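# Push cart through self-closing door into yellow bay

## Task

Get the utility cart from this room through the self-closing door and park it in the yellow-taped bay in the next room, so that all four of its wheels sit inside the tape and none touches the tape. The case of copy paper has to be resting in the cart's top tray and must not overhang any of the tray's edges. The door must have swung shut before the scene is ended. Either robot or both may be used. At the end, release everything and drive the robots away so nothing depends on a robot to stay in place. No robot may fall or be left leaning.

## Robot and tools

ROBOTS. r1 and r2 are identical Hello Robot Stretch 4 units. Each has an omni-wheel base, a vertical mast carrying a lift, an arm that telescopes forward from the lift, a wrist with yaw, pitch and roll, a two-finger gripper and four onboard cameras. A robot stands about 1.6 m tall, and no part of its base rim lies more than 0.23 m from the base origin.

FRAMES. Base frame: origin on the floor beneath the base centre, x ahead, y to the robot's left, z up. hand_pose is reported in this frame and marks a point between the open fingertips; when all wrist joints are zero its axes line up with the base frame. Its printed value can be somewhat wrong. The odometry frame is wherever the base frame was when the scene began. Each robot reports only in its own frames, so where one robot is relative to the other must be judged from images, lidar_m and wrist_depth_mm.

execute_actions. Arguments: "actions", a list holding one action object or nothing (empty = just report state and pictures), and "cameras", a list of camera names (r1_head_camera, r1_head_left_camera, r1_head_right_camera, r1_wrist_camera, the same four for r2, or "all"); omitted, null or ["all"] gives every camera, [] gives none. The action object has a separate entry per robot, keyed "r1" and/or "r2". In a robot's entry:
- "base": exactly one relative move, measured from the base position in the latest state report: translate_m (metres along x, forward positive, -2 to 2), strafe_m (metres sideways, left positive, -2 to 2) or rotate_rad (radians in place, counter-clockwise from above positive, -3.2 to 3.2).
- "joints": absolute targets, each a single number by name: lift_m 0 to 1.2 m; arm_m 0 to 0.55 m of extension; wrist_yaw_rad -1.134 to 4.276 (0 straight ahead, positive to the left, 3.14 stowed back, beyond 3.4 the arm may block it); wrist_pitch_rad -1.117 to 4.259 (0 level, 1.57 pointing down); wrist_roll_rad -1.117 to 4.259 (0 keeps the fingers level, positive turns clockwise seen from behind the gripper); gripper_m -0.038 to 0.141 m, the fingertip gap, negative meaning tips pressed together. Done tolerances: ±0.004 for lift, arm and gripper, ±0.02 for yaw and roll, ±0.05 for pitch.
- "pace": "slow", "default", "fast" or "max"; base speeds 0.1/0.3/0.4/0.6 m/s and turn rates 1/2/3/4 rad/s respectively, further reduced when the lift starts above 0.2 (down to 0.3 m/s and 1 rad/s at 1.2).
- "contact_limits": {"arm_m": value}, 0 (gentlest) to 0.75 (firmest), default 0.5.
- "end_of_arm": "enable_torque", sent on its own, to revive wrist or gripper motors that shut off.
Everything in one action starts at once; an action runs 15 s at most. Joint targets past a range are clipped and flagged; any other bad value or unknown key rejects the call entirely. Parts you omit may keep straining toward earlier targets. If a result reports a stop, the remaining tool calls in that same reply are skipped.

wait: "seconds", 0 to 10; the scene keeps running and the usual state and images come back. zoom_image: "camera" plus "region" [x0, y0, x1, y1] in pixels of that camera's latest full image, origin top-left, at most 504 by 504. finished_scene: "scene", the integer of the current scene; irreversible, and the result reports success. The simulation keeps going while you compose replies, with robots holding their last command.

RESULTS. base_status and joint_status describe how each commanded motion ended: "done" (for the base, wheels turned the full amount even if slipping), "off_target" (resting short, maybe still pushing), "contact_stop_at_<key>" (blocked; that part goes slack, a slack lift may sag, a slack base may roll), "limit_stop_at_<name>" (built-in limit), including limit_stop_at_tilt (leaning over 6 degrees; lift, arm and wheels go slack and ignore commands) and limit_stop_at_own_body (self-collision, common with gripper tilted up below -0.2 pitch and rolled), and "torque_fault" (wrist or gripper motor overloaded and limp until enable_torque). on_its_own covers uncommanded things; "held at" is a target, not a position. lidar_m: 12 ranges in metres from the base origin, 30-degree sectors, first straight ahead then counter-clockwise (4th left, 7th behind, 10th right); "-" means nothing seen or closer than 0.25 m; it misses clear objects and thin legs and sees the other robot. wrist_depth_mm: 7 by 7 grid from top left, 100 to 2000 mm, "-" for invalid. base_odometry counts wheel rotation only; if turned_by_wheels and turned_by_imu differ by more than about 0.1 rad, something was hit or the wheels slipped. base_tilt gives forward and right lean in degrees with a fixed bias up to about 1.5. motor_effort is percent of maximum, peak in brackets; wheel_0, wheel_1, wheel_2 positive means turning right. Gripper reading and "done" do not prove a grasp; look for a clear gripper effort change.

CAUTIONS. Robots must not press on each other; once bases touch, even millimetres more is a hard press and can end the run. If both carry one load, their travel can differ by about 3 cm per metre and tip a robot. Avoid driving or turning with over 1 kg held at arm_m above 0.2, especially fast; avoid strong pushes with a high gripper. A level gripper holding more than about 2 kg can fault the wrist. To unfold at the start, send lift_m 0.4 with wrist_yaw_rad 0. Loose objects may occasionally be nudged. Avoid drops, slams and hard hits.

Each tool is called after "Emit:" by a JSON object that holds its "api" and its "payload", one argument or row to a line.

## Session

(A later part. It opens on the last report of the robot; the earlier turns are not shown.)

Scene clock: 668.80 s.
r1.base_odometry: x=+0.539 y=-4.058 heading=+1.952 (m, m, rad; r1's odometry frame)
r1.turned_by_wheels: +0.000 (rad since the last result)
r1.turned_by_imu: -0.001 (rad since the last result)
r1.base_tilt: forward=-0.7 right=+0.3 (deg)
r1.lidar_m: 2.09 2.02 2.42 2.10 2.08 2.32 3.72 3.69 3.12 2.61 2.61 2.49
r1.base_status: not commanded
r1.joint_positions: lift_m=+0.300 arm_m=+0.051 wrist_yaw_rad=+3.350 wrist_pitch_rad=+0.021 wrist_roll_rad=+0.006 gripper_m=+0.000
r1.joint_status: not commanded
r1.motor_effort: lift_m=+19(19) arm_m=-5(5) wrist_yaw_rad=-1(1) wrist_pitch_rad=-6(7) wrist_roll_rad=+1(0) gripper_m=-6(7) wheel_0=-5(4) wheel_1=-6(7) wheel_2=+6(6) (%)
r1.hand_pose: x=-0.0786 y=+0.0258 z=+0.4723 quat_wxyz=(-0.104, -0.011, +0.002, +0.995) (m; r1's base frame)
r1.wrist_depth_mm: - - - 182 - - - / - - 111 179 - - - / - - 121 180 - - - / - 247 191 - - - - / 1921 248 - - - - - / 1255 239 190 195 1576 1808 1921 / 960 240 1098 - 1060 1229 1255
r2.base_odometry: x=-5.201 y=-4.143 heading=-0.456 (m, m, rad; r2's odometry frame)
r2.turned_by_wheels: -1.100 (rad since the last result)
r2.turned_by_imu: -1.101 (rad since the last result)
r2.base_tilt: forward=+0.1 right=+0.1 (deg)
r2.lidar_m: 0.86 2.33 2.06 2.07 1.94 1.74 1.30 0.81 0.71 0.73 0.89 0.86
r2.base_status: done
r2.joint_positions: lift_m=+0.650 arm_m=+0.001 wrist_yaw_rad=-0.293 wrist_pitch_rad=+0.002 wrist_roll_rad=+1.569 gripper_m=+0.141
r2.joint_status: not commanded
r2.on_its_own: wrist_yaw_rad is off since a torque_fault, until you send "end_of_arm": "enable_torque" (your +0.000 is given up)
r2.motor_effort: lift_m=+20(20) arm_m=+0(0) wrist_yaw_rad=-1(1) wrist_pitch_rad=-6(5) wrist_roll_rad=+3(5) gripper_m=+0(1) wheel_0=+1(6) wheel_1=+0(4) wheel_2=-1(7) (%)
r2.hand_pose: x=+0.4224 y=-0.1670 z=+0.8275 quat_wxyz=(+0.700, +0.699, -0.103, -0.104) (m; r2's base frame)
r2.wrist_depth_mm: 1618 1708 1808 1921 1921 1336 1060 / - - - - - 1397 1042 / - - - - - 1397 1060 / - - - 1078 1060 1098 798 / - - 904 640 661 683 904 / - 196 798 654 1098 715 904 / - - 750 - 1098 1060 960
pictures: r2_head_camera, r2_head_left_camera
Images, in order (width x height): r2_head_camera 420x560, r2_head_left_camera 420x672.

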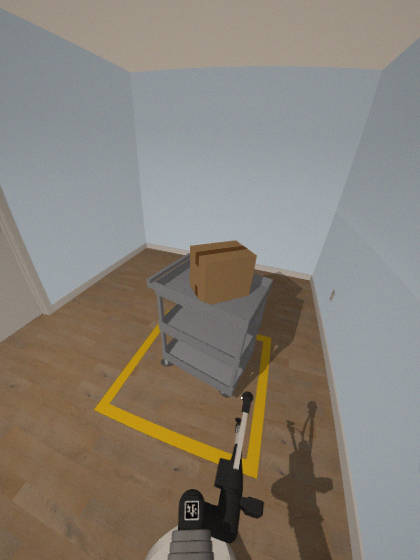

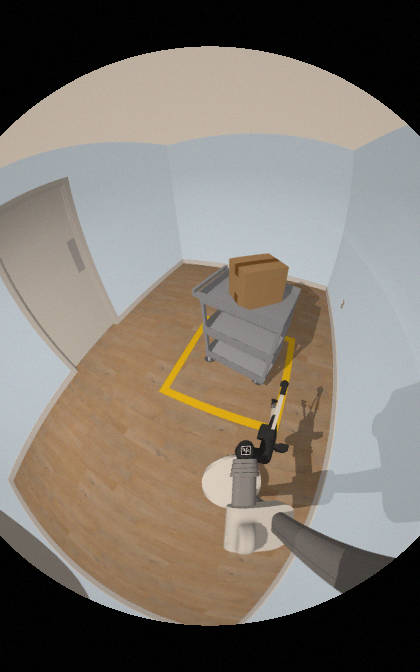

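Emit:
{"api": "execute_actions", "payload": {
  "actions": [
    {"r2":{"end_of_arm":"enable_torque"}}
  ],
  "cameras": []
}}

Emit:
{"api": "execute_actions", "payload": {
  "actions": [
    {"r2":{"base":{"rotate_rad":-0.47},"joints":{"wrist_yaw_rad":0.0}}}
  ],
  "cameras": []
}}

Emit:
{"api": "execute_actions", "payload": {
  "actions": [
    {"r2":{"base":{"strafe_m":0.4}}}
  ],
  "cameras": ["r2_head_camera","r2_wrist_camera"]
}}

Scene clock: 676.90 s.
r1.base_odometry: x=+0.539 y=-4.058 heading=+1.952 (m, m, rad; r1's odometry frame)
r1.turned_by_wheels: +0.000 (rad since the last result)
r1.turned_by_imu: -0.001 (rad since the last result)
r1.base_tilt: forward=-0.7 right=+0.2 (deg)
r1.lidar_m: 2.09 2.03 2.40 2.10 2.08 2.36 3.71 3.69 3.14 2.61 2.62 2.46
r1.base_status: not commanded
r1.joint_positions: lift_m=+0.300 arm_m=+0.051 wrist_yaw_rad=+3.350 wrist_pitch_rad=+0.021 wrist_roll_rad=+0.006 gripper_m=+0.000
r1.joint_status: not commanded
r1.motor_effort: lift_m=+19(19) arm_m=-5(5) wrist_yaw_rad=-1(1) wrist_pitch_rad=-7(7) wrist_roll_rad=+0(0) gripper_m=-7(8) wheel_0=-5(5) wheel_1=-6(6) wheel_2=+6(6) (%)
r1.hand_pose: x=-0.0786 y=+0.0258 z=+0.4723 quat_wxyz=(-0.104, -0.011, +0.002, +0.995) (m; r1's base frame)
r1.wrist_depth_mm: - - - 182 - - - / - - 111 179 - - - / - - 121 181 - - - / - 246 191 - - - - / 1921 248 - - - - - / 1229 237 190 196 1576 1756 1808 / 946 239 1098 - 1078 1229 1281
r2.base_odometry: x=-5.201 y=-4.143 heading=-0.456 (m, m, rad; r2's odometry frame)
r2.turned_by_wheels: +0.000 (rad since the last result)
r2.turned_by_imu: -0.001 (rad since the last result)
r2.base_tilt: forward=+0.1 right=+0.2 (deg)
r2.lidar_m: 0.84 2.34 2.06 2.09 1.93 1.73 1.31 0.80 0.72 0.74 0.90 0.84
r2.base_status: not commanded
r2.joint_positions: lift_m=+0.650 arm_m=+0.001 wrist_yaw_rad=-0.293 wrist_pitch_rad=+0.002 wrist_roll_rad=+1.569 gripper_m=+0.141
r2.joint_status: not commanded
r2.end_of_arm: enable_torque: each motor that was off is on again
r2.on_its_own: wrist_yaw_rad is held at -0.293, not at your +0.000, since a torque_fault
r2.motor_effort: lift_m=+20(20) arm_m=+0(0) wrist_yaw_rad=-1(1) wrist_pitch_rad=-6(8) wrist_roll_rad=+4(5) gripper_m=-1(0) wheel_0=+1(1) wheel_1=+0(0) wheel_2=-1(1) (%)
r2.hand_pose: x=+0.4224 y=-0.1670 z=+0.8275 quat_wxyz=(+0.700, +0.699, -0.103, -0.104) (m; r2's base frame)
r2.wrist_depth_mm: 1499 1661 1756 1921 1921 1397 1042 / - - - - - 1430 1042 / - - - - - 1366 1060 / - - - 1060 1060 1098 809 / - - 891 647 654 683 891 / - 196 788 654 1160 715 917 / - - 759 - 1118 1078 976
pictures: none
No camera images: the call's "cameras" was empty. Leave "cameras" out to get every camera's image.

Scene clock: 678.17 s.
r1.base_odometry: x=+0.539 y=-4.058 heading=+1.952 (m, m, rad; r1's odometry frame)
r1.turned_by_wheels: +0.000 (rad since the last result)
r1.turned_by_imu: +0.000 (rad since the last result)
r1.base_tilt: forward=-0.7 right=+0.3 (deg)
r1.lidar_m: 2.09 2.01 2.40 2.10 2.08 2.33 3.70 3.70 3.09 2.64 2.62 2.46
r1.base_status: not commanded
r1.joint_positions: lift_m=+0.300 arm_m=+0.051 wrist_yaw_rad=+3.350 wrist_pitch_rad=+0.021 wrist_roll_rad=+0.006 gripper_m=+0.000
r1.joint_status: not commanded
r1.motor_effort: lift_m=+19(19) arm_m=-5(5) wrist_yaw_rad=-1(1) wrist_pitch_rad=-7(7) wrist_roll_rad=+1(0) gripper_m=-7(7) wheel_0=-5(5) wheel_1=-6(6) wheel_2=+6(6) (%)
r1.hand_pose: x=-0.0786 y=+0.0258 z=+0.4723 quat_wxyz=(-0.104, -0.011, +0.002, +0.995) (m; r1's base frame)
r1.wrist_depth_mm: - - - 182 - - - / - - 111 178 - - - / - - 121 181 - - - / - 247 191 - - - - / 1863 249 - - - - - / 1255 238 190 196 1537 1808 1808 / 946 239 1118 - 1060 1229 1255
r2.base_odometry: x=-5.201 y=-4.143 heading=-0.926 (m, m, rad; r2's odometry frame)
r2.turned_by_wheels: -0.470 (rad since the last result)
r2.turned_by_imu: -0.471 (rad since the last result)
r2.base_tilt: forward=+0.2 right=+0.2 (deg)
r2.lidar_m: 0.84 0.88 2.32 2.08 2.10 1.93 1.72 1.22 0.81 0.72 0.74 0.93
r2.base_status: done
r2.joint_positions: lift_m=+0.650 arm_m=+0.001 wrist_yaw_rad=+0.000 wrist_pitch_rad=+0.002 wrist_roll_rad=+1.569 gripper_m=+0.141
r2.joint_status: all done
r2.motor_effort: lift_m=+20(20) arm_m=+0(0) wrist_yaw_rad=+0(2) wrist_pitch_rad=-5(7) wrist_roll_rad=+4(5) gripper_m=+1(0) wheel_0=+1(3) wheel_1=-2(8) wheel_2=-1(8) (%)
r2.hand_pose: x=+0.4599 y=-0.0875 z=+0.8275 quat_wxyz=(+0.708, +0.707, +0.001, -0.001) (m; r2's base frame)
r2.wrist_depth_mm: 946 991 1025 1060 1118 1160 1060 / 1205 1281 1366 1464 1499 1336 1060 / 1808 1921 - - - 1464 1060 / - - - - - 1499 1078 / - - - - - 1255 1078 / - 197 - 842 1098 1060 820 / - - 878 - 798 647 960
pictures: none
No camera images: the call's "cameras" was empty. Leave "cameras" out to get every camera's image.

Scene clock: 680.83 s.
r1.base_odometry: x=+0.539 y=-4.058 heading=+1.952 (m, m, rad; r1's odometry frame)
r1.turned_by_wheels: +0.000 (rad since the last result)
r1.turned_by_imu: -0.001 (rad since the last result)
r1.base_tilt: forward=-0.7 right=+0.2 (deg)
r1.lidar_m: 2.08 2.03 2.40 2.10 2.08 2.35 3.71 3.69 3.10 2.62 2.63 2.49
r1.base_status: not commanded
r1.joint_positions: lift_m=+0.300 arm_m=+0.051 wrist_yaw_rad=+3.350 wrist_pitch_rad=+0.021 wrist_roll_rad=+0.006 gripper_m=+0.000
r1.joint_status: not commanded
r1.motor_effort: lift_m=+19(19) arm_m=-5(5) wrist_yaw_rad=-1(1) wrist_pitch_rad=-7(6) wrist_roll_rad=+0(0) gripper_m=-6(7) wheel_0=-5(5) wheel_1=-7(6) wheel_2=+6(6) (%)
r1.hand_pose: x=-0.0786 y=+0.0258 z=+0.4723 quat_wxyz=(-0.104, -0.011, +0.002, +0.995) (m; r1's base frame)
r1.wrist_depth_mm: - - - 182 - - - / - - 111 178 - - - / - - 121 180 - - - / - 247 192 - - - - / 1921 250 - - - - - / 1281 238 190 196 1537 1808 1863 / 960 238 1118 - 1078 1229 1255
r2.base_odometry: x=-4.881 y=-3.902 heading=-0.926 (m, m, rad; r2's odometry frame)
r2.turned_by_wheels: +0.000 (rad since the last result)
r2.turned_by_imu: +0.000 (rad since the last result)
r2.base_tilt: forward=+0.3 right=+0.1 (deg)
r2.lidar_m: 0.84 0.90 1.90 1.66 1.71 1.97 1.77 1.82 1.21 1.12 1.15 0.86
r2.base_status: done
r2.joint_positions: lift_m=+0.650 arm_m=+0.001 wrist_yaw_rad=+0.000 wrist_pitch_rad=+0.002 wrist_roll_rad=+1.569 gripper_m=+0.141
r2.joint_status: not commanded
r2.motor_effort: lift_m=+20(20) arm_m=+0(0) wrist_yaw_rad=-2(1) wrist_pitch_rad=-6(5) wrist_roll_rad=+5(0) gripper_m=-1(0) wheel_0=+0(6) wheel_1=+0(3) wheel_2=+0(0) (%)
r2.hand_pose: x=+0.4600 y=-0.0874 z=+0.8275 quat_wxyz=(+0.708, +0.707, +0.001, -0.001) (m; r2's base frame)
r2.wrist_depth_mm: 1618 1618 1708 1808 1863 1366 1042 / - - - - - 1308 1025 / - - - 615 1008 640 866 / - - 831 627 1098 647 878 / - - 715 634 1078 661 904 / - 197 683 627 1098 866 904 / - - - - 976 866 946
pictures: r2_head_camera, r2_wrist_camera
Images, in order (width x height): r2_head_camera 420x560, r2_wrist_camera 616x392.

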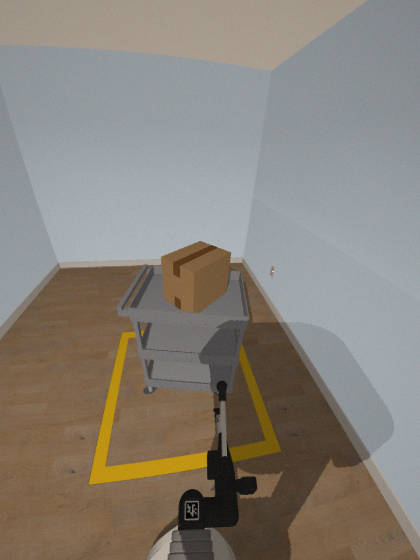

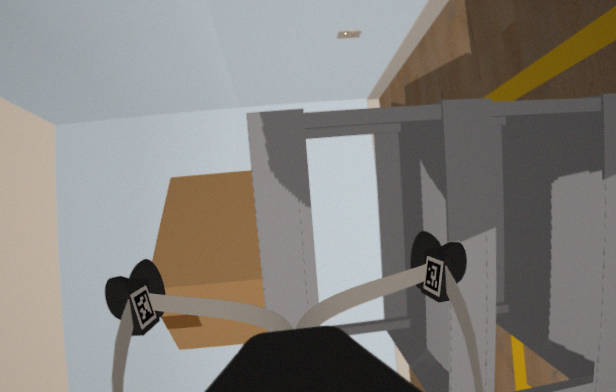

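Emit:
{"api": "execute_actions", "payload": {
  "actions": [
    {"r2":{"base":{"strafe_m":0.13}}}
  ],
  "cameras": []
}}

Emit:
{"api": "execute_actions", "payload": {
  "actions": [
    {"r2":{"base":{"translate_m":0.43},"pace":"slow"}}
  ],
  "cameras": ["r2_head_camera","r2_wrist_camera"]
}}

Scene clock: 686.47 s.
r1.base_odometry: x=+0.539 y=-4.058 heading=+1.952 (m, m, rad; r1's odometry frame)
r1.turned_by_wheels: +0.000 (rad since the last result)
r1.turned_by_imu: -0.002 (rad since the last result)
r1.base_tilt: forward=-0.6 right=+0.3 (deg)
r1.lidar_m: 2.08 1.99 2.39 2.08 2.09 2.35 3.70 3.69 3.10 2.63 2.61 2.47
r1.base_status: not commanded
r1.joint_positions: lift_m=+0.300 arm_m=+0.051 wrist_yaw_rad=+3.350 wrist_pitch_rad=+0.021 wrist_roll_rad=+0.006 gripper_m=+0.000
r1.joint_status: not commanded
r1.motor_effort: lift_m=+19(19) arm_m=-5(5) wrist_yaw_rad=-1(1) wrist_pitch_rad=-7(7) wrist_roll_rad=+0(0) gripper_m=-8(5) wheel_0=-5(5) wheel_1=-6(6) wheel_2=+6(5) (%)
r1.hand_pose: x=-0.0786 y=+0.0258 z=+0.4723 quat_wxyz=(-0.104, -0.011, +0.002, +0.995) (m; r1's base frame)
r1.wrist_depth_mm: - - - 182 - - - / - - 111 178 - - - / - - 121 181 - - - / - 246 191 - - - - / 1921 249 - - - - - / 1255 238 190 196 1576 1708 1808 / 960 239 1098 - 1060 1255 1255
r2.base_odometry: x=-4.777 y=-3.824 heading=-0.926 (m, m, rad; r2's odometry frame)
r2.turned_by_wheels: +0.000 (rad since the last result)
r2.turned_by_imu: -0.001 (rad since the last result)
r2.base_tilt: forward=+0.3 right=+0.0 (deg)
r2.lidar_m: 0.85 0.92 1.77 1.52 1.56 1.98 1.80 1.81 1.37 1.24 1.28 0.88
r2.base_status: done
r2.joint_positions: lift_m=+0.650 arm_m=+0.001 wrist_yaw_rad=+0.000 wrist_pitch_rad=+0.002 wrist_roll_rad=+1.569 gripper_m=+0.141
r2.joint_status: not commanded
r2.motor_effort: lift_m=+20(20) arm_m=+0(0) wrist_yaw_rad=-1(1) wrist_pitch_rad=-6(6) wrist_roll_rad=+3(3) gripper_m=+0(1) wheel_0=+2(7) wheel_1=-1(4) wheel_2=+0(1) (%)
r2.hand_pose: x=+0.4600 y=-0.0874 z=+0.8275 quat_wxyz=(+0.708, +0.707, +0.001, -0.001) (m; r2's base frame)
r2.wrist_depth_mm: 1808 1863 1921 1863 1921 640 654 / - - - 1042 1008 640 854 / - - 809 - 1098 654 854 / - - 683 634 1098 661 891 / - - 750 640 1118 668 904 / - 196 - 647 1025 691 854 / - - - - - 1336 1098
pictures: none
No camera images: the call's "cameras" was empty. Leave "cameras" out to get every camera's image.

Scene clock: 692.03 s.
r1.base_odometry: x=+0.539 y=-4.058 heading=+1.952 (m, m, rad; r1's odometry frame)
r1.turned_by_wheels: +0.000 (rad since the last result)
r1.turned_by_imu: -0.002 (rad since the last result)
r1.base_tilt: forward=-0.7 right=+0.3 (deg)
r1.lidar_m: 2.09 2.03 2.41 2.10 2.07 2.36 3.70 3.70 3.10 2.64 2.62 2.46
r1.base_status: not commanded
r1.joint_positions: lift_m=+0.300 arm_m=+0.051 wrist_yaw_rad=+3.350 wrist_pitch_rad=+0.021 wrist_roll_rad=+0.006 gripper_m=+0.000
r1.joint_status: not commanded
r1.motor_effort: lift_m=+19(19) arm_m=-5(5) wrist_yaw_rad=-1(1) wrist_pitch_rad=-6(7) wrist_roll_rad=+0(0) gripper_m=-7(7) wheel_0=-4(5) wheel_1=-7(6) wheel_2=+6(6) (%)
r1.hand_pose: x=-0.0786 y=+0.0258 z=+0.4723 quat_wxyz=(-0.104, -0.011, +0.002, +0.995) (m; r1's base frame)
r1.wrist_depth_mm: - - - 181 - - - / - - 111 179 - - - / - - 121 180 - - - / - 247 191 - - - - / 1921 249 - - - - - / 1229 238 190 196 1576 1708 1863 / 960 240 1098 - 1060 1255 1255
r2.base_odometry: x=-4.519 y=-4.168 heading=-0.926 (m, m, rad; r2's odometry frame)
r2.turned_by_wheels: +0.000 (rad since the last result)
r2.turned_by_imu: -0.003 (rad since the last result)
r2.base_tilt: forward=+0.2 right=+0.1 (deg)
r2.lidar_m: 0.40 0.44 1.74 1.65 1.61 2.05 2.22 1.99 1.32 1.19 1.21 0.43
r2.base_status: done
r2.joint_positions: lift_m=+0.650 arm_m=+0.001 wrist_yaw_rad=+0.000 wrist_pitch_rad=+0.002 wrist_roll_rad=+1.569 gripper_m=+0.141
r2.joint_status: not commanded
r2.motor_effort: lift_m=+20(20) arm_m=+0(0) wrist_yaw_rad=-2(2) wrist_pitch_rad=-5(7) wrist_roll_rad=+4(4) gripper_m=+0(1) wheel_0=+1(3) wheel_1=+1(2) wheel_2=-1(5) (%)
r2.hand_pose: x=+0.4600 y=-0.0874 z=+0.8275 quat_wxyz=(+0.708, +0.707, +0.001, -0.001) (m; r2's base frame)
r2.wrist_depth_mm: 1708 1756 185 188 - 597 449 / 1921 407 187 191 - 615 452 / 329 322 190 193 - 634 469 / 271 268 195 196 - 654 477 / 237 241 197 200 205 621 488 / 270 196 199 200 206 634 488 / 314 327 332 - 668 615 504
pictures: r2_head_camera, r2_wrist_camera
Images, in order (width x height): r2_head_camera 420x560, r2_wrist_camera 616x392.

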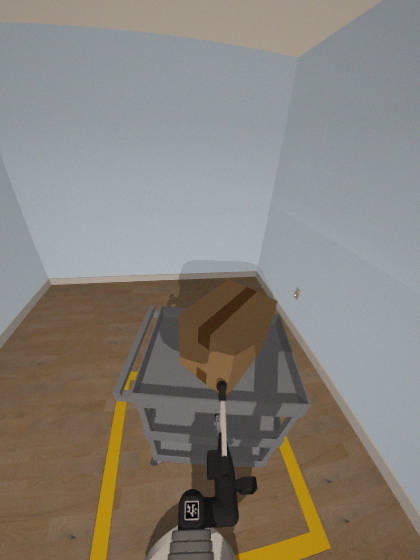

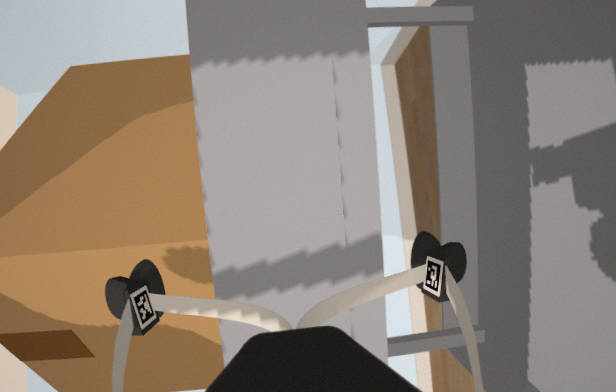

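Emit:
{"api": "execute_actions", "payload": {
  "actions": [
    {"r2":{"base":{"translate_m":0.03},"joints":{"gripper_m":-0.02},"pace":"slow"}}
  ],
  "cameras": []
}}

Emit:
{"api": "execute_actions", "payload": {
  "actions": [
    {"r2":{"base":{"translate_m":-0.14},"pace":"slow"}}
  ],
  "cameras": []
}}

Emit:
{"api": "execute_actions", "payload": {
  "actions": [
    {"r2":{"joints":{"gripper_m":0.141}}}
  ],
  "cameras": []
}}

Emit:
{"api": "execute_actions", "payload": {
  "actions": [
    {"r2":{"base":{"translate_m":-0.45},"joints":{"lift_m":1.0}}}
  ],
  "cameras": ["r2_head_camera","r2_wrist_camera","r2_head_left_camera"]
}}

Scene clock: 705.87 s.
r1.base_odometry: x=+0.539 y=-4.058 heading=+1.952 (m, m, rad; r1's odometry frame)
r1.turned_by_wheels: +0.000 (rad since the last result)
r1.turned_by_imu: -0.003 (rad since the last result)
r1.base_tilt: forward=-0.7 right=+0.3 (deg)
r1.lidar_m: 2.08 2.03 2.40 2.09 2.09 2.35 3.71 3.69 3.09 2.62 2.62 2.46
r1.base_status: not commanded
r1.joint_positions: lift_m=+0.300 arm_m=+0.051 wrist_yaw_rad=+3.350 wrist_pitch_rad=+0.021 wrist_roll_rad=+0.006 gripper_m=+0.000
r1.joint_status: not commanded
r1.motor_effort: lift_m=+19(19) arm_m=-5(5) wrist_yaw_rad=+0(1) wrist_pitch_rad=-7(7) wrist_roll_rad=+1(1) gripper_m=-6(8) wheel_0=-5(5) wheel_1=-6(7) wheel_2=+6(5) (%)
r1.hand_pose: x=-0.0786 y=+0.0258 z=+0.4723 quat_wxyz=(-0.104, -0.011, +0.002, +0.995) (m; r1's base frame)
r1.wrist_depth_mm: - - - 182 - - - / - - 111 178 - - - / - - 121 180 - - - / - 246 191 - - - - / 1983 250 - - - - - / 1229 238 190 196 1576 1756 1808 / 960 239 1098 - 1078 1229 1255
r2.base_odometry: x=-4.501 y=-4.192 heading=-0.926 (m, m, rad; r2's odometry frame)
r2.turned_by_wheels: +0.000 (rad since the last result)
r2.turned_by_imu: -0.002 (rad since the last result)
r2.base_tilt: forward=+0.2 right=+0.2 (deg)
r2.lidar_m: 0.36 0.40 1.75 1.67 1.63 2.05 2.25 1.99 1.32 1.19 0.51 0.36
r2.base_status: done
r2.joint_positions: lift_m=+0.650 arm_m=+0.001 wrist_yaw_rad=+0.002 wrist_pitch_rad=+0.017 wrist_roll_rad=+1.569 gripper_m=-0.019
r2.joint_status: all done
r2.on_its_own: wrist_pitch_rad is at rest, and its effort (-51) is outside its rest range (-23 to +23)
r2.motor_effort: lift_m=+21(20) arm_m=+0(0) wrist_yaw_rad=-7(21) wrist_pitch_rad=-51(52) wrist_roll_rad=+4(4) gripper_m=-36(36) wheel_0=-1(2) wheel_1=-1(6) wheel_2=+4(8) (%)
r2.hand_pose: x=+0.4601 y=-0.0867 z=+0.8230 quat_wxyz=(+0.708, +0.706, +0.007, -0.005) (m; r2's base frame)
r2.wrist_depth_mm: 1661 1618 145 148 603 564 430 / 340 320 146 150 1863 580 439 / 267 255 148 152 627 603 442 / 220 220 150 153 1921 615 459 / 192 196 151 155 180 634 466 / 213 175 153 157 162 173 469 / 236 259 153 - 627 634 480
pictures: none
No camera images: the call's "cameras" was empty. Leave "cameras" out to get every camera's image.

Scene clock: 708.53 s.
r1.base_odometry: x=+0.539 y=-4.058 heading=+1.952 (m, m, rad; r1's odometry frame)
r1.turned_by_wheels: +0.000 (rad since the last result)
r1.turned_by_imu: -0.001 (rad since the last result)
r1.base_tilt: forward=-0.7 right=+0.3 (deg)
r1.lidar_m: 2.10 2.03 2.40 2.07 2.08 2.35 3.70 3.69 3.11 2.63 2.60 2.46
r1.base_status: not commanded
r1.joint_positions: lift_m=+0.300 arm_m=+0.051 wrist_yaw_rad=+3.350 wrist_pitch_rad=+0.021 wrist_roll_rad=+0.006 gripper_m=+0.000
r1.joint_status: not commanded
r1.motor_effort: lift_m=+19(19) arm_m=-5(5) wrist_yaw_rad=-1(0) wrist_pitch_rad=-6(7) wrist_roll_rad=+0(0) gripper_m=-8(8) wheel_0=-5(5) wheel_1=-6(6) wheel_2=+5(6) (%)
r1.hand_pose: x=-0.0786 y=+0.0258 z=+0.4723 quat_wxyz=(-0.104, -0.011, +0.002, +0.995) (m; r1's base frame)
r1.wrist_depth_mm: - - - 182 - - - / - - 111 179 - - - / - - 121 181 - - - / - 246 191 - - - - / 1983 249 - - - - - / 1229 238 190 196 1576 1756 1863 / 960 239 1098 - 1078 1205 1308
r2.base_odometry: x=-4.585 y=-4.080 heading=-0.927 (m, m, rad; r2's odometry frame)
r2.turned_by_wheels: -0.001 (rad since the last result)
r2.turned_by_imu: -0.001 (rad since the last result)
r2.base_tilt: forward=+0.3 right=+0.1 (deg)
r2.lidar_m: 0.36 0.39 1.72 1.61 1.58 2.05 2.10 2.02 1.30 1.20 0.49 0.38
r2.base_status: done
r2.joint_positions: lift_m=+0.650 arm_m=+0.001 wrist_yaw_rad=-0.008 wrist_pitch_rad=+0.017 wrist_roll_rad=+1.567 gripper_m=-0.019
r2.joint_status: not commanded
r2.on_its_own: wrist_yaw_rad is at rest, and its effort (+22) is outside its rest range (-13 to +13); wrist_pitch_rad is at rest, and its effort (-47) is outside its rest range (-23 to +23)
r2.motor_effort: lift_m=+21(21) arm_m=-1(1) wrist_yaw_rad=+22(22) wrist_pitch_rad=-47(51) wrist_roll_rad=+12(11) gripper_m=-34(37) wheel_0=-8(9) wheel_1=-2(5) wheel_2=+2(12) (%)
r2.hand_pose: x=+0.4593 y=-0.0897 z=+0.8232 quat_wxyz=(+0.708, +0.706, +0.003, -0.009) (m; r2's base frame)
r2.wrist_depth_mm: 1708 1576 145 148 615 569 436 / 345 319 146 150 615 591 439 / 266 264 148 151 1863 603 449 / 218 219 149 153 1983 621 455 / 191 198 150 154 177 627 466 / 214 206 153 156 159 175 455 / 240 260 153 - 627 627 466
pictures: none
No camera images: the call's "cameras" was empty. Leave "cameras" out to get every camera's image.

Scene clock: 711.03 s.
r1.base_odometry: x=+0.539 y=-4.058 heading=+1.952 (m, m, rad; r1's odometry frame)
r1.turned_by_wheels: +0.000 (rad since the last result)
r1.turned_by_imu: -0.001 (rad since the last result)
r1.base_tilt: forward=-0.7 right=+0.3 (deg)
r1.lidar_m: 2.09 2.02 2.40 2.08 2.09 2.36 3.71 3.70 3.10 2.63 2.61 2.47
r1.base_status: not commanded
r1.joint_positions: lift_m=+0.300 arm_m=+0.051 wrist_yaw_rad=+3.350 wrist_pitch_rad=+0.021 wrist_roll_rad=+0.006 gripper_m=+0.000
r1.joint_status: not commanded
r1.motor_effort: lift_m=+19(19) arm_m=-5(5) wrist_yaw_rad=+0(1) wrist_pitch_rad=-6(7) wrist_roll_rad=+0(1) gripper_m=-8(8) wheel_0=-5(5) wheel_1=-6(7) wheel_2=+6(5) (%)
r1.hand_pose: x=-0.0786 y=+0.0258 z=+0.4723 quat_wxyz=(-0.104, -0.011, +0.002, +0.995) (m; r1's base frame)
r1.wrist_depth_mm: - - - 182 - - - / - - 111 178 - - - / - - 121 181 - - - / - 248 191 - - - - / 1921 250 - - - - - / 1255 238 189 196 1537 1863 1808 / 946 240 1098 - 1078 1229 1255
r2.base_odometry: x=-4.585 y=-4.080 heading=-0.926 (m, m, rad; r2's odometry frame)
r2.turned_by_wheels: +0.001 (rad since the last result)
r2.turned_by_imu: +0.000 (rad since the last result)
r2.base_tilt: forward=+0.2 right=+0.2 (deg)
r2.lidar_m: 0.41 0.42 1.72 1.59 1.58 2.02 2.10 2.03 1.33 1.19 0.55 0.42
r2.base_status: not commanded
r2.joint_positions: lift_m=+0.650 arm_m=+0.001 wrist_yaw_rad=-0.001 wrist_pitch_rad=+0.003 wrist_roll_rad=+1.570 gripper_m=+0.141
r2.joint_status: all done
r2.motor_effort: lift_m=+20(21) arm_m=-1(0) wrist_yaw_rad=+0(34) wrist_pitch_rad=-9(48) wrist_roll_rad=+4(11) gripper_m=-1(34) wheel_0=-1(8) wheel_1=+1(2) wheel_2=-2(5) (%)
r2.hand_pose: x=+0.4600 y=-0.0876 z=+0.8271 quat_wxyz=(+0.708, +0.707, +0.001, -0.001) (m; r2's base frame)
r2.wrist_depth_mm: 1708 1808 174 177 634 597 449 / 392 379 176 179 - 609 455 / 300 297 178 180 - 621 466 / 245 244 180 183 - 647 477 / 222 227 182 184 201 621 484 / 257 197 184 185 197 627 484 / 298 309 304 - 654 603 504
pictures: none
No camera images: the call's "cameras" was empty. Leave "cameras" out to get every camera's image.

Scene clock: 714.03 s.
r1.base_odometry: x=+0.539 y=-4.058 heading=+1.952 (m, m, rad; r1's odometry frame)
r1.turned_by_wheels: +0.000 (rad since the last result)
r1.turned_by_imu: -0.001 (rad since the last result)
r1.base_tilt: forward=-0.7 right=+0.3 (deg)
r1.lidar_m: 2.08 2.02 2.39 2.10 2.08 2.34 3.70 3.70 3.10 2.63 2.62 2.46
r1.base_status: not commanded
r1.joint_positions: lift_m=+0.300 arm_m=+0.051 wrist_yaw_rad=+3.350 wrist_pitch_rad=+0.021 wrist_roll_rad=+0.006 gripper_m=+0.000
r1.joint_status: not commanded
r1.motor_effort: lift_m=+19(19) arm_m=-4(5) wrist_yaw_rad=-1(1) wrist_pitch_rad=-6(7) wrist_roll_rad=+0(0) gripper_m=-8(8) wheel_0=-5(5) wheel_1=-6(6) wheel_2=+6(6) (%)
r1.hand_pose: x=-0.0786 y=+0.0258 z=+0.4723 quat_wxyz=(-0.104, -0.011, +0.002, +0.995) (m; r1's base frame)
r1.wrist_depth_mm: - - - 182 - - - / - - 111 179 - - - / - - 121 181 - - - / - 246 191 - - - - / 1921 249 - - - - - / 1255 239 190 196 1618 1808 1863 / 960 240 1098 - 1060 1229 1281
r2.base_odometry: x=-4.856 y=-3.720 heading=-0.926 (m, m, rad; r2's odometry frame)
r2.turned_by_wheels: +0.000 (rad since the last result)
r2.turned_by_imu: +0.001 (rad since the last result)
r2.base_tilt: forward=+0.4 right=+0.0 (deg)
r2.lidar_m: 0.83 0.91 1.75 1.51 1.54 1.86 1.67 1.69 1.39 1.27 1.29 0.87
r2.base_status: done
r2.joint_positions: lift_m=+1.000 arm_m=+0.001 wrist_yaw_rad=+0.000 wrist_pitch_rad=+0.003 wrist_roll_rad=+1.570 gripper_m=+0.141
r2.joint_status: all done
r2.motor_effort: lift_m=+23(25) arm_m=-1(1) wrist_yaw_rad=-1(6) wrist_pitch_rad=-7(30) wrist_roll_rad=+3(3) gripper_m=+0(3) wheel_0=+1(7) wheel_1=+0(6) wheel_2=-2(9) (%)
r2.hand_pose: x=+0.4601 y=-0.0874 z=+1.1771 quat_wxyz=(+0.707, +0.707, +0.001, -0.001) (m; r2's base frame)
r2.wrist_depth_mm: 1756 1921 - - - 661 676 / - - - - 991 654 891 / - - - - 798 654 904 / - - - - 723 676 917 / - - - - 778 668 931 / 1921 197 - - 1042 691 904 / 1808 - - - - 723 1618
pictures: r2_head_camera, r2_head_left_camera, r2_wrist_camera
Images, in order (width x height): r2_head_camera 420x560, r2_head_left_camera 420x672, r2_wrist_camera 616x392.

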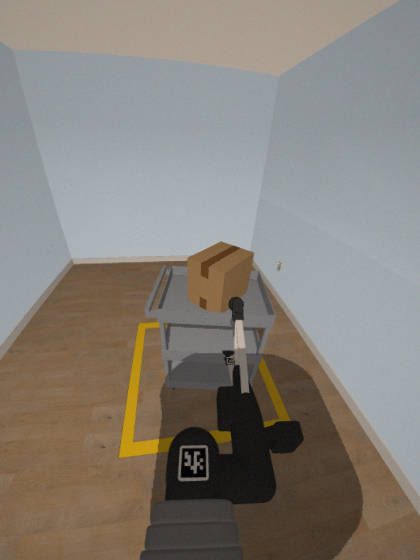

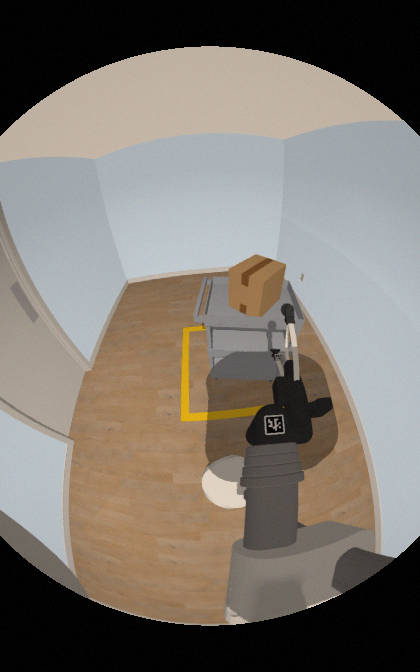

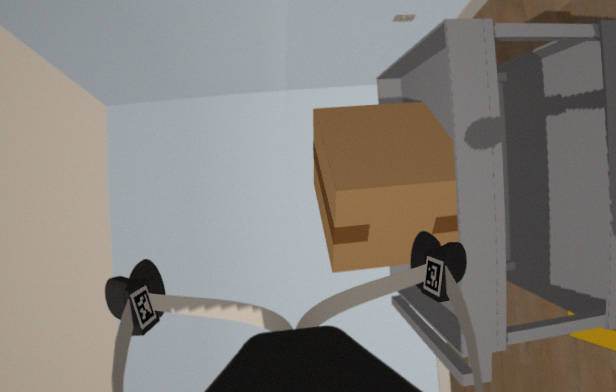

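Emit:
{"api": "zoom_image", "payload": {
  "camera": "r2_head_camera",
  "region": [110, 230, 320, 470]
}}

Region (110, 230, 320, 470) of r2_head_camera's 420x560 image, scaled by 2.100, with more detail than that image has; it fills the left 441 columns of this view, and the rest is white.

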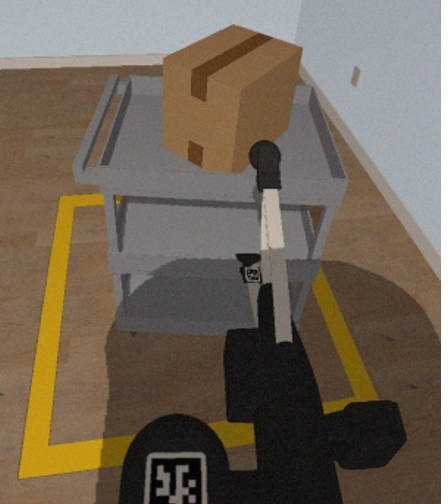

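Emit:
{"api": "execute_actions", "payload": {
  "actions": [
    {"r2":{"base":{"strafe_m":-0.35},"joints":{"lift_m":0.3,"wrist_yaw_rad":3.3,"wrist_roll_rad":0}}}
  ],
  "cameras": ["r2_head_camera"]
}}

Emit:
{"api": "zoom_image", "payload": {
  "camera": "r2_head_camera",
  "region": [40, 230, 320, 480]
}}

Scene clock: 728.10 s.
r1.base_odometry: x=+0.539 y=-4.058 heading=+1.952 (m, m, rad; r1's odometry frame)
r1.turned_by_wheels: +0.000 (rad since the last result)
r1.turned_by_imu: -0.003 (rad since the last result)
r1.base_tilt: forward=-0.7 right=+0.2 (deg)
r1.lidar_m: 2.10 2.03 2.41 2.10 2.06 2.36 3.69 3.70 3.12 2.62 2.60 2.45
r1.base_status: not commanded
r1.joint_positions: lift_m=+0.300 arm_m=+0.051 wrist_yaw_rad=+3.350 wrist_pitch_rad=+0.021 wrist_roll_rad=+0.006 gripper_m=+0.000
r1.joint_status: not commanded
r1.motor_effort: lift_m=+19(19) arm_m=-5(5) wrist_yaw_rad=-1(1) wrist_pitch_rad=-7(7) wrist_roll_rad=+0(0) gripper_m=-6(7) wheel_0=-5(5) wheel_1=-6(7) wheel_2=+6(6) (%)
r1.hand_pose: x=-0.0786 y=+0.0258 z=+0.4723 quat_wxyz=(-0.104, -0.011, +0.002, +0.995) (m; r1's base frame)
r1.wrist_depth_mm: - - - 182 - - - / - - 111 178 - - - / - - 121 181 - - - / - 247 191 - - - - / 1863 249 - - - - - / 1229 238 190 196 1499 1756 1808 / 960 240 1098 - 1078 1229 1255
r2.base_odometry: x=-5.135 y=-3.931 heading=-0.926 (m, m, rad; r2's odometry frame)
r2.turned_by_wheels: +0.000 (rad since the last result)
r2.turned_by_imu: -0.003 (rad since the last result)
r2.base_tilt: forward=+0.3 right=+0.1 (deg)
r2.lidar_m: 0.83 0.89 2.12 1.87 1.91 1.77 1.61 1.54 1.01 0.91 0.93 1.17
r2.base_status: done
r2.joint_positions: lift_m=+0.300 arm_m=+0.001 wrist_yaw_rad=+3.300 wrist_pitch_rad=+0.002 wrist_roll_rad=+0.001 gripper_m=+0.141
r2.joint_status: all done
r2.motor_effort: lift_m=+13(21) arm_m=-1(1) wrist_yaw_rad=+0(8) wrist_pitch_rad=-6(7) wrist_roll_rad=+0(4) gripper_m=+0(0) wheel_0=+0(8) wheel_1=+0(4) wheel_2=+0(1) (%)
r2.hand_pose: x=-0.1271 y=+0.0409 z=+0.4779 quat_wxyz=(-0.079, -0.001, +0.000, +0.997) (m; r2's base frame)
r2.wrist_depth_mm: - - 128 1708 1756 1756 1756 / - - 128 1708 1756 1808 1921 / - 106 129 1708 1756 1756 1808 / - 128 146 1708 1708 1863 1863 / 183 1756 1756 1708 1808 1808 1808 / 199 196 1430 1397 1336 1308 1308 / 193 1138 1205 - 1098 991 946
pictures: r2_head_camera
Images, in order (width x height): r2_head_camera 420x560.

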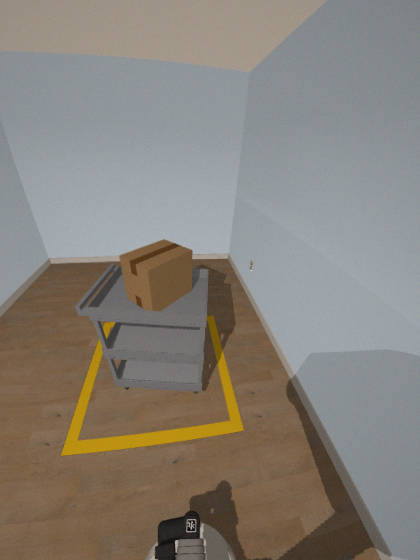

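Region (40, 230, 320, 480) of r2_head_camera's 420x560 image, scaled by 1.800, with more detail than that image has; it fills the top 450 rows of this view, and the rest is white.

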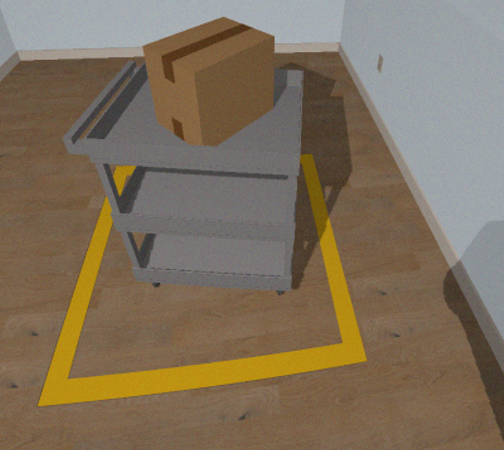

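Emit:
{"api": "finished_scene", "payload": {
  "scene": 2
}}

The scene is finished: the task was done.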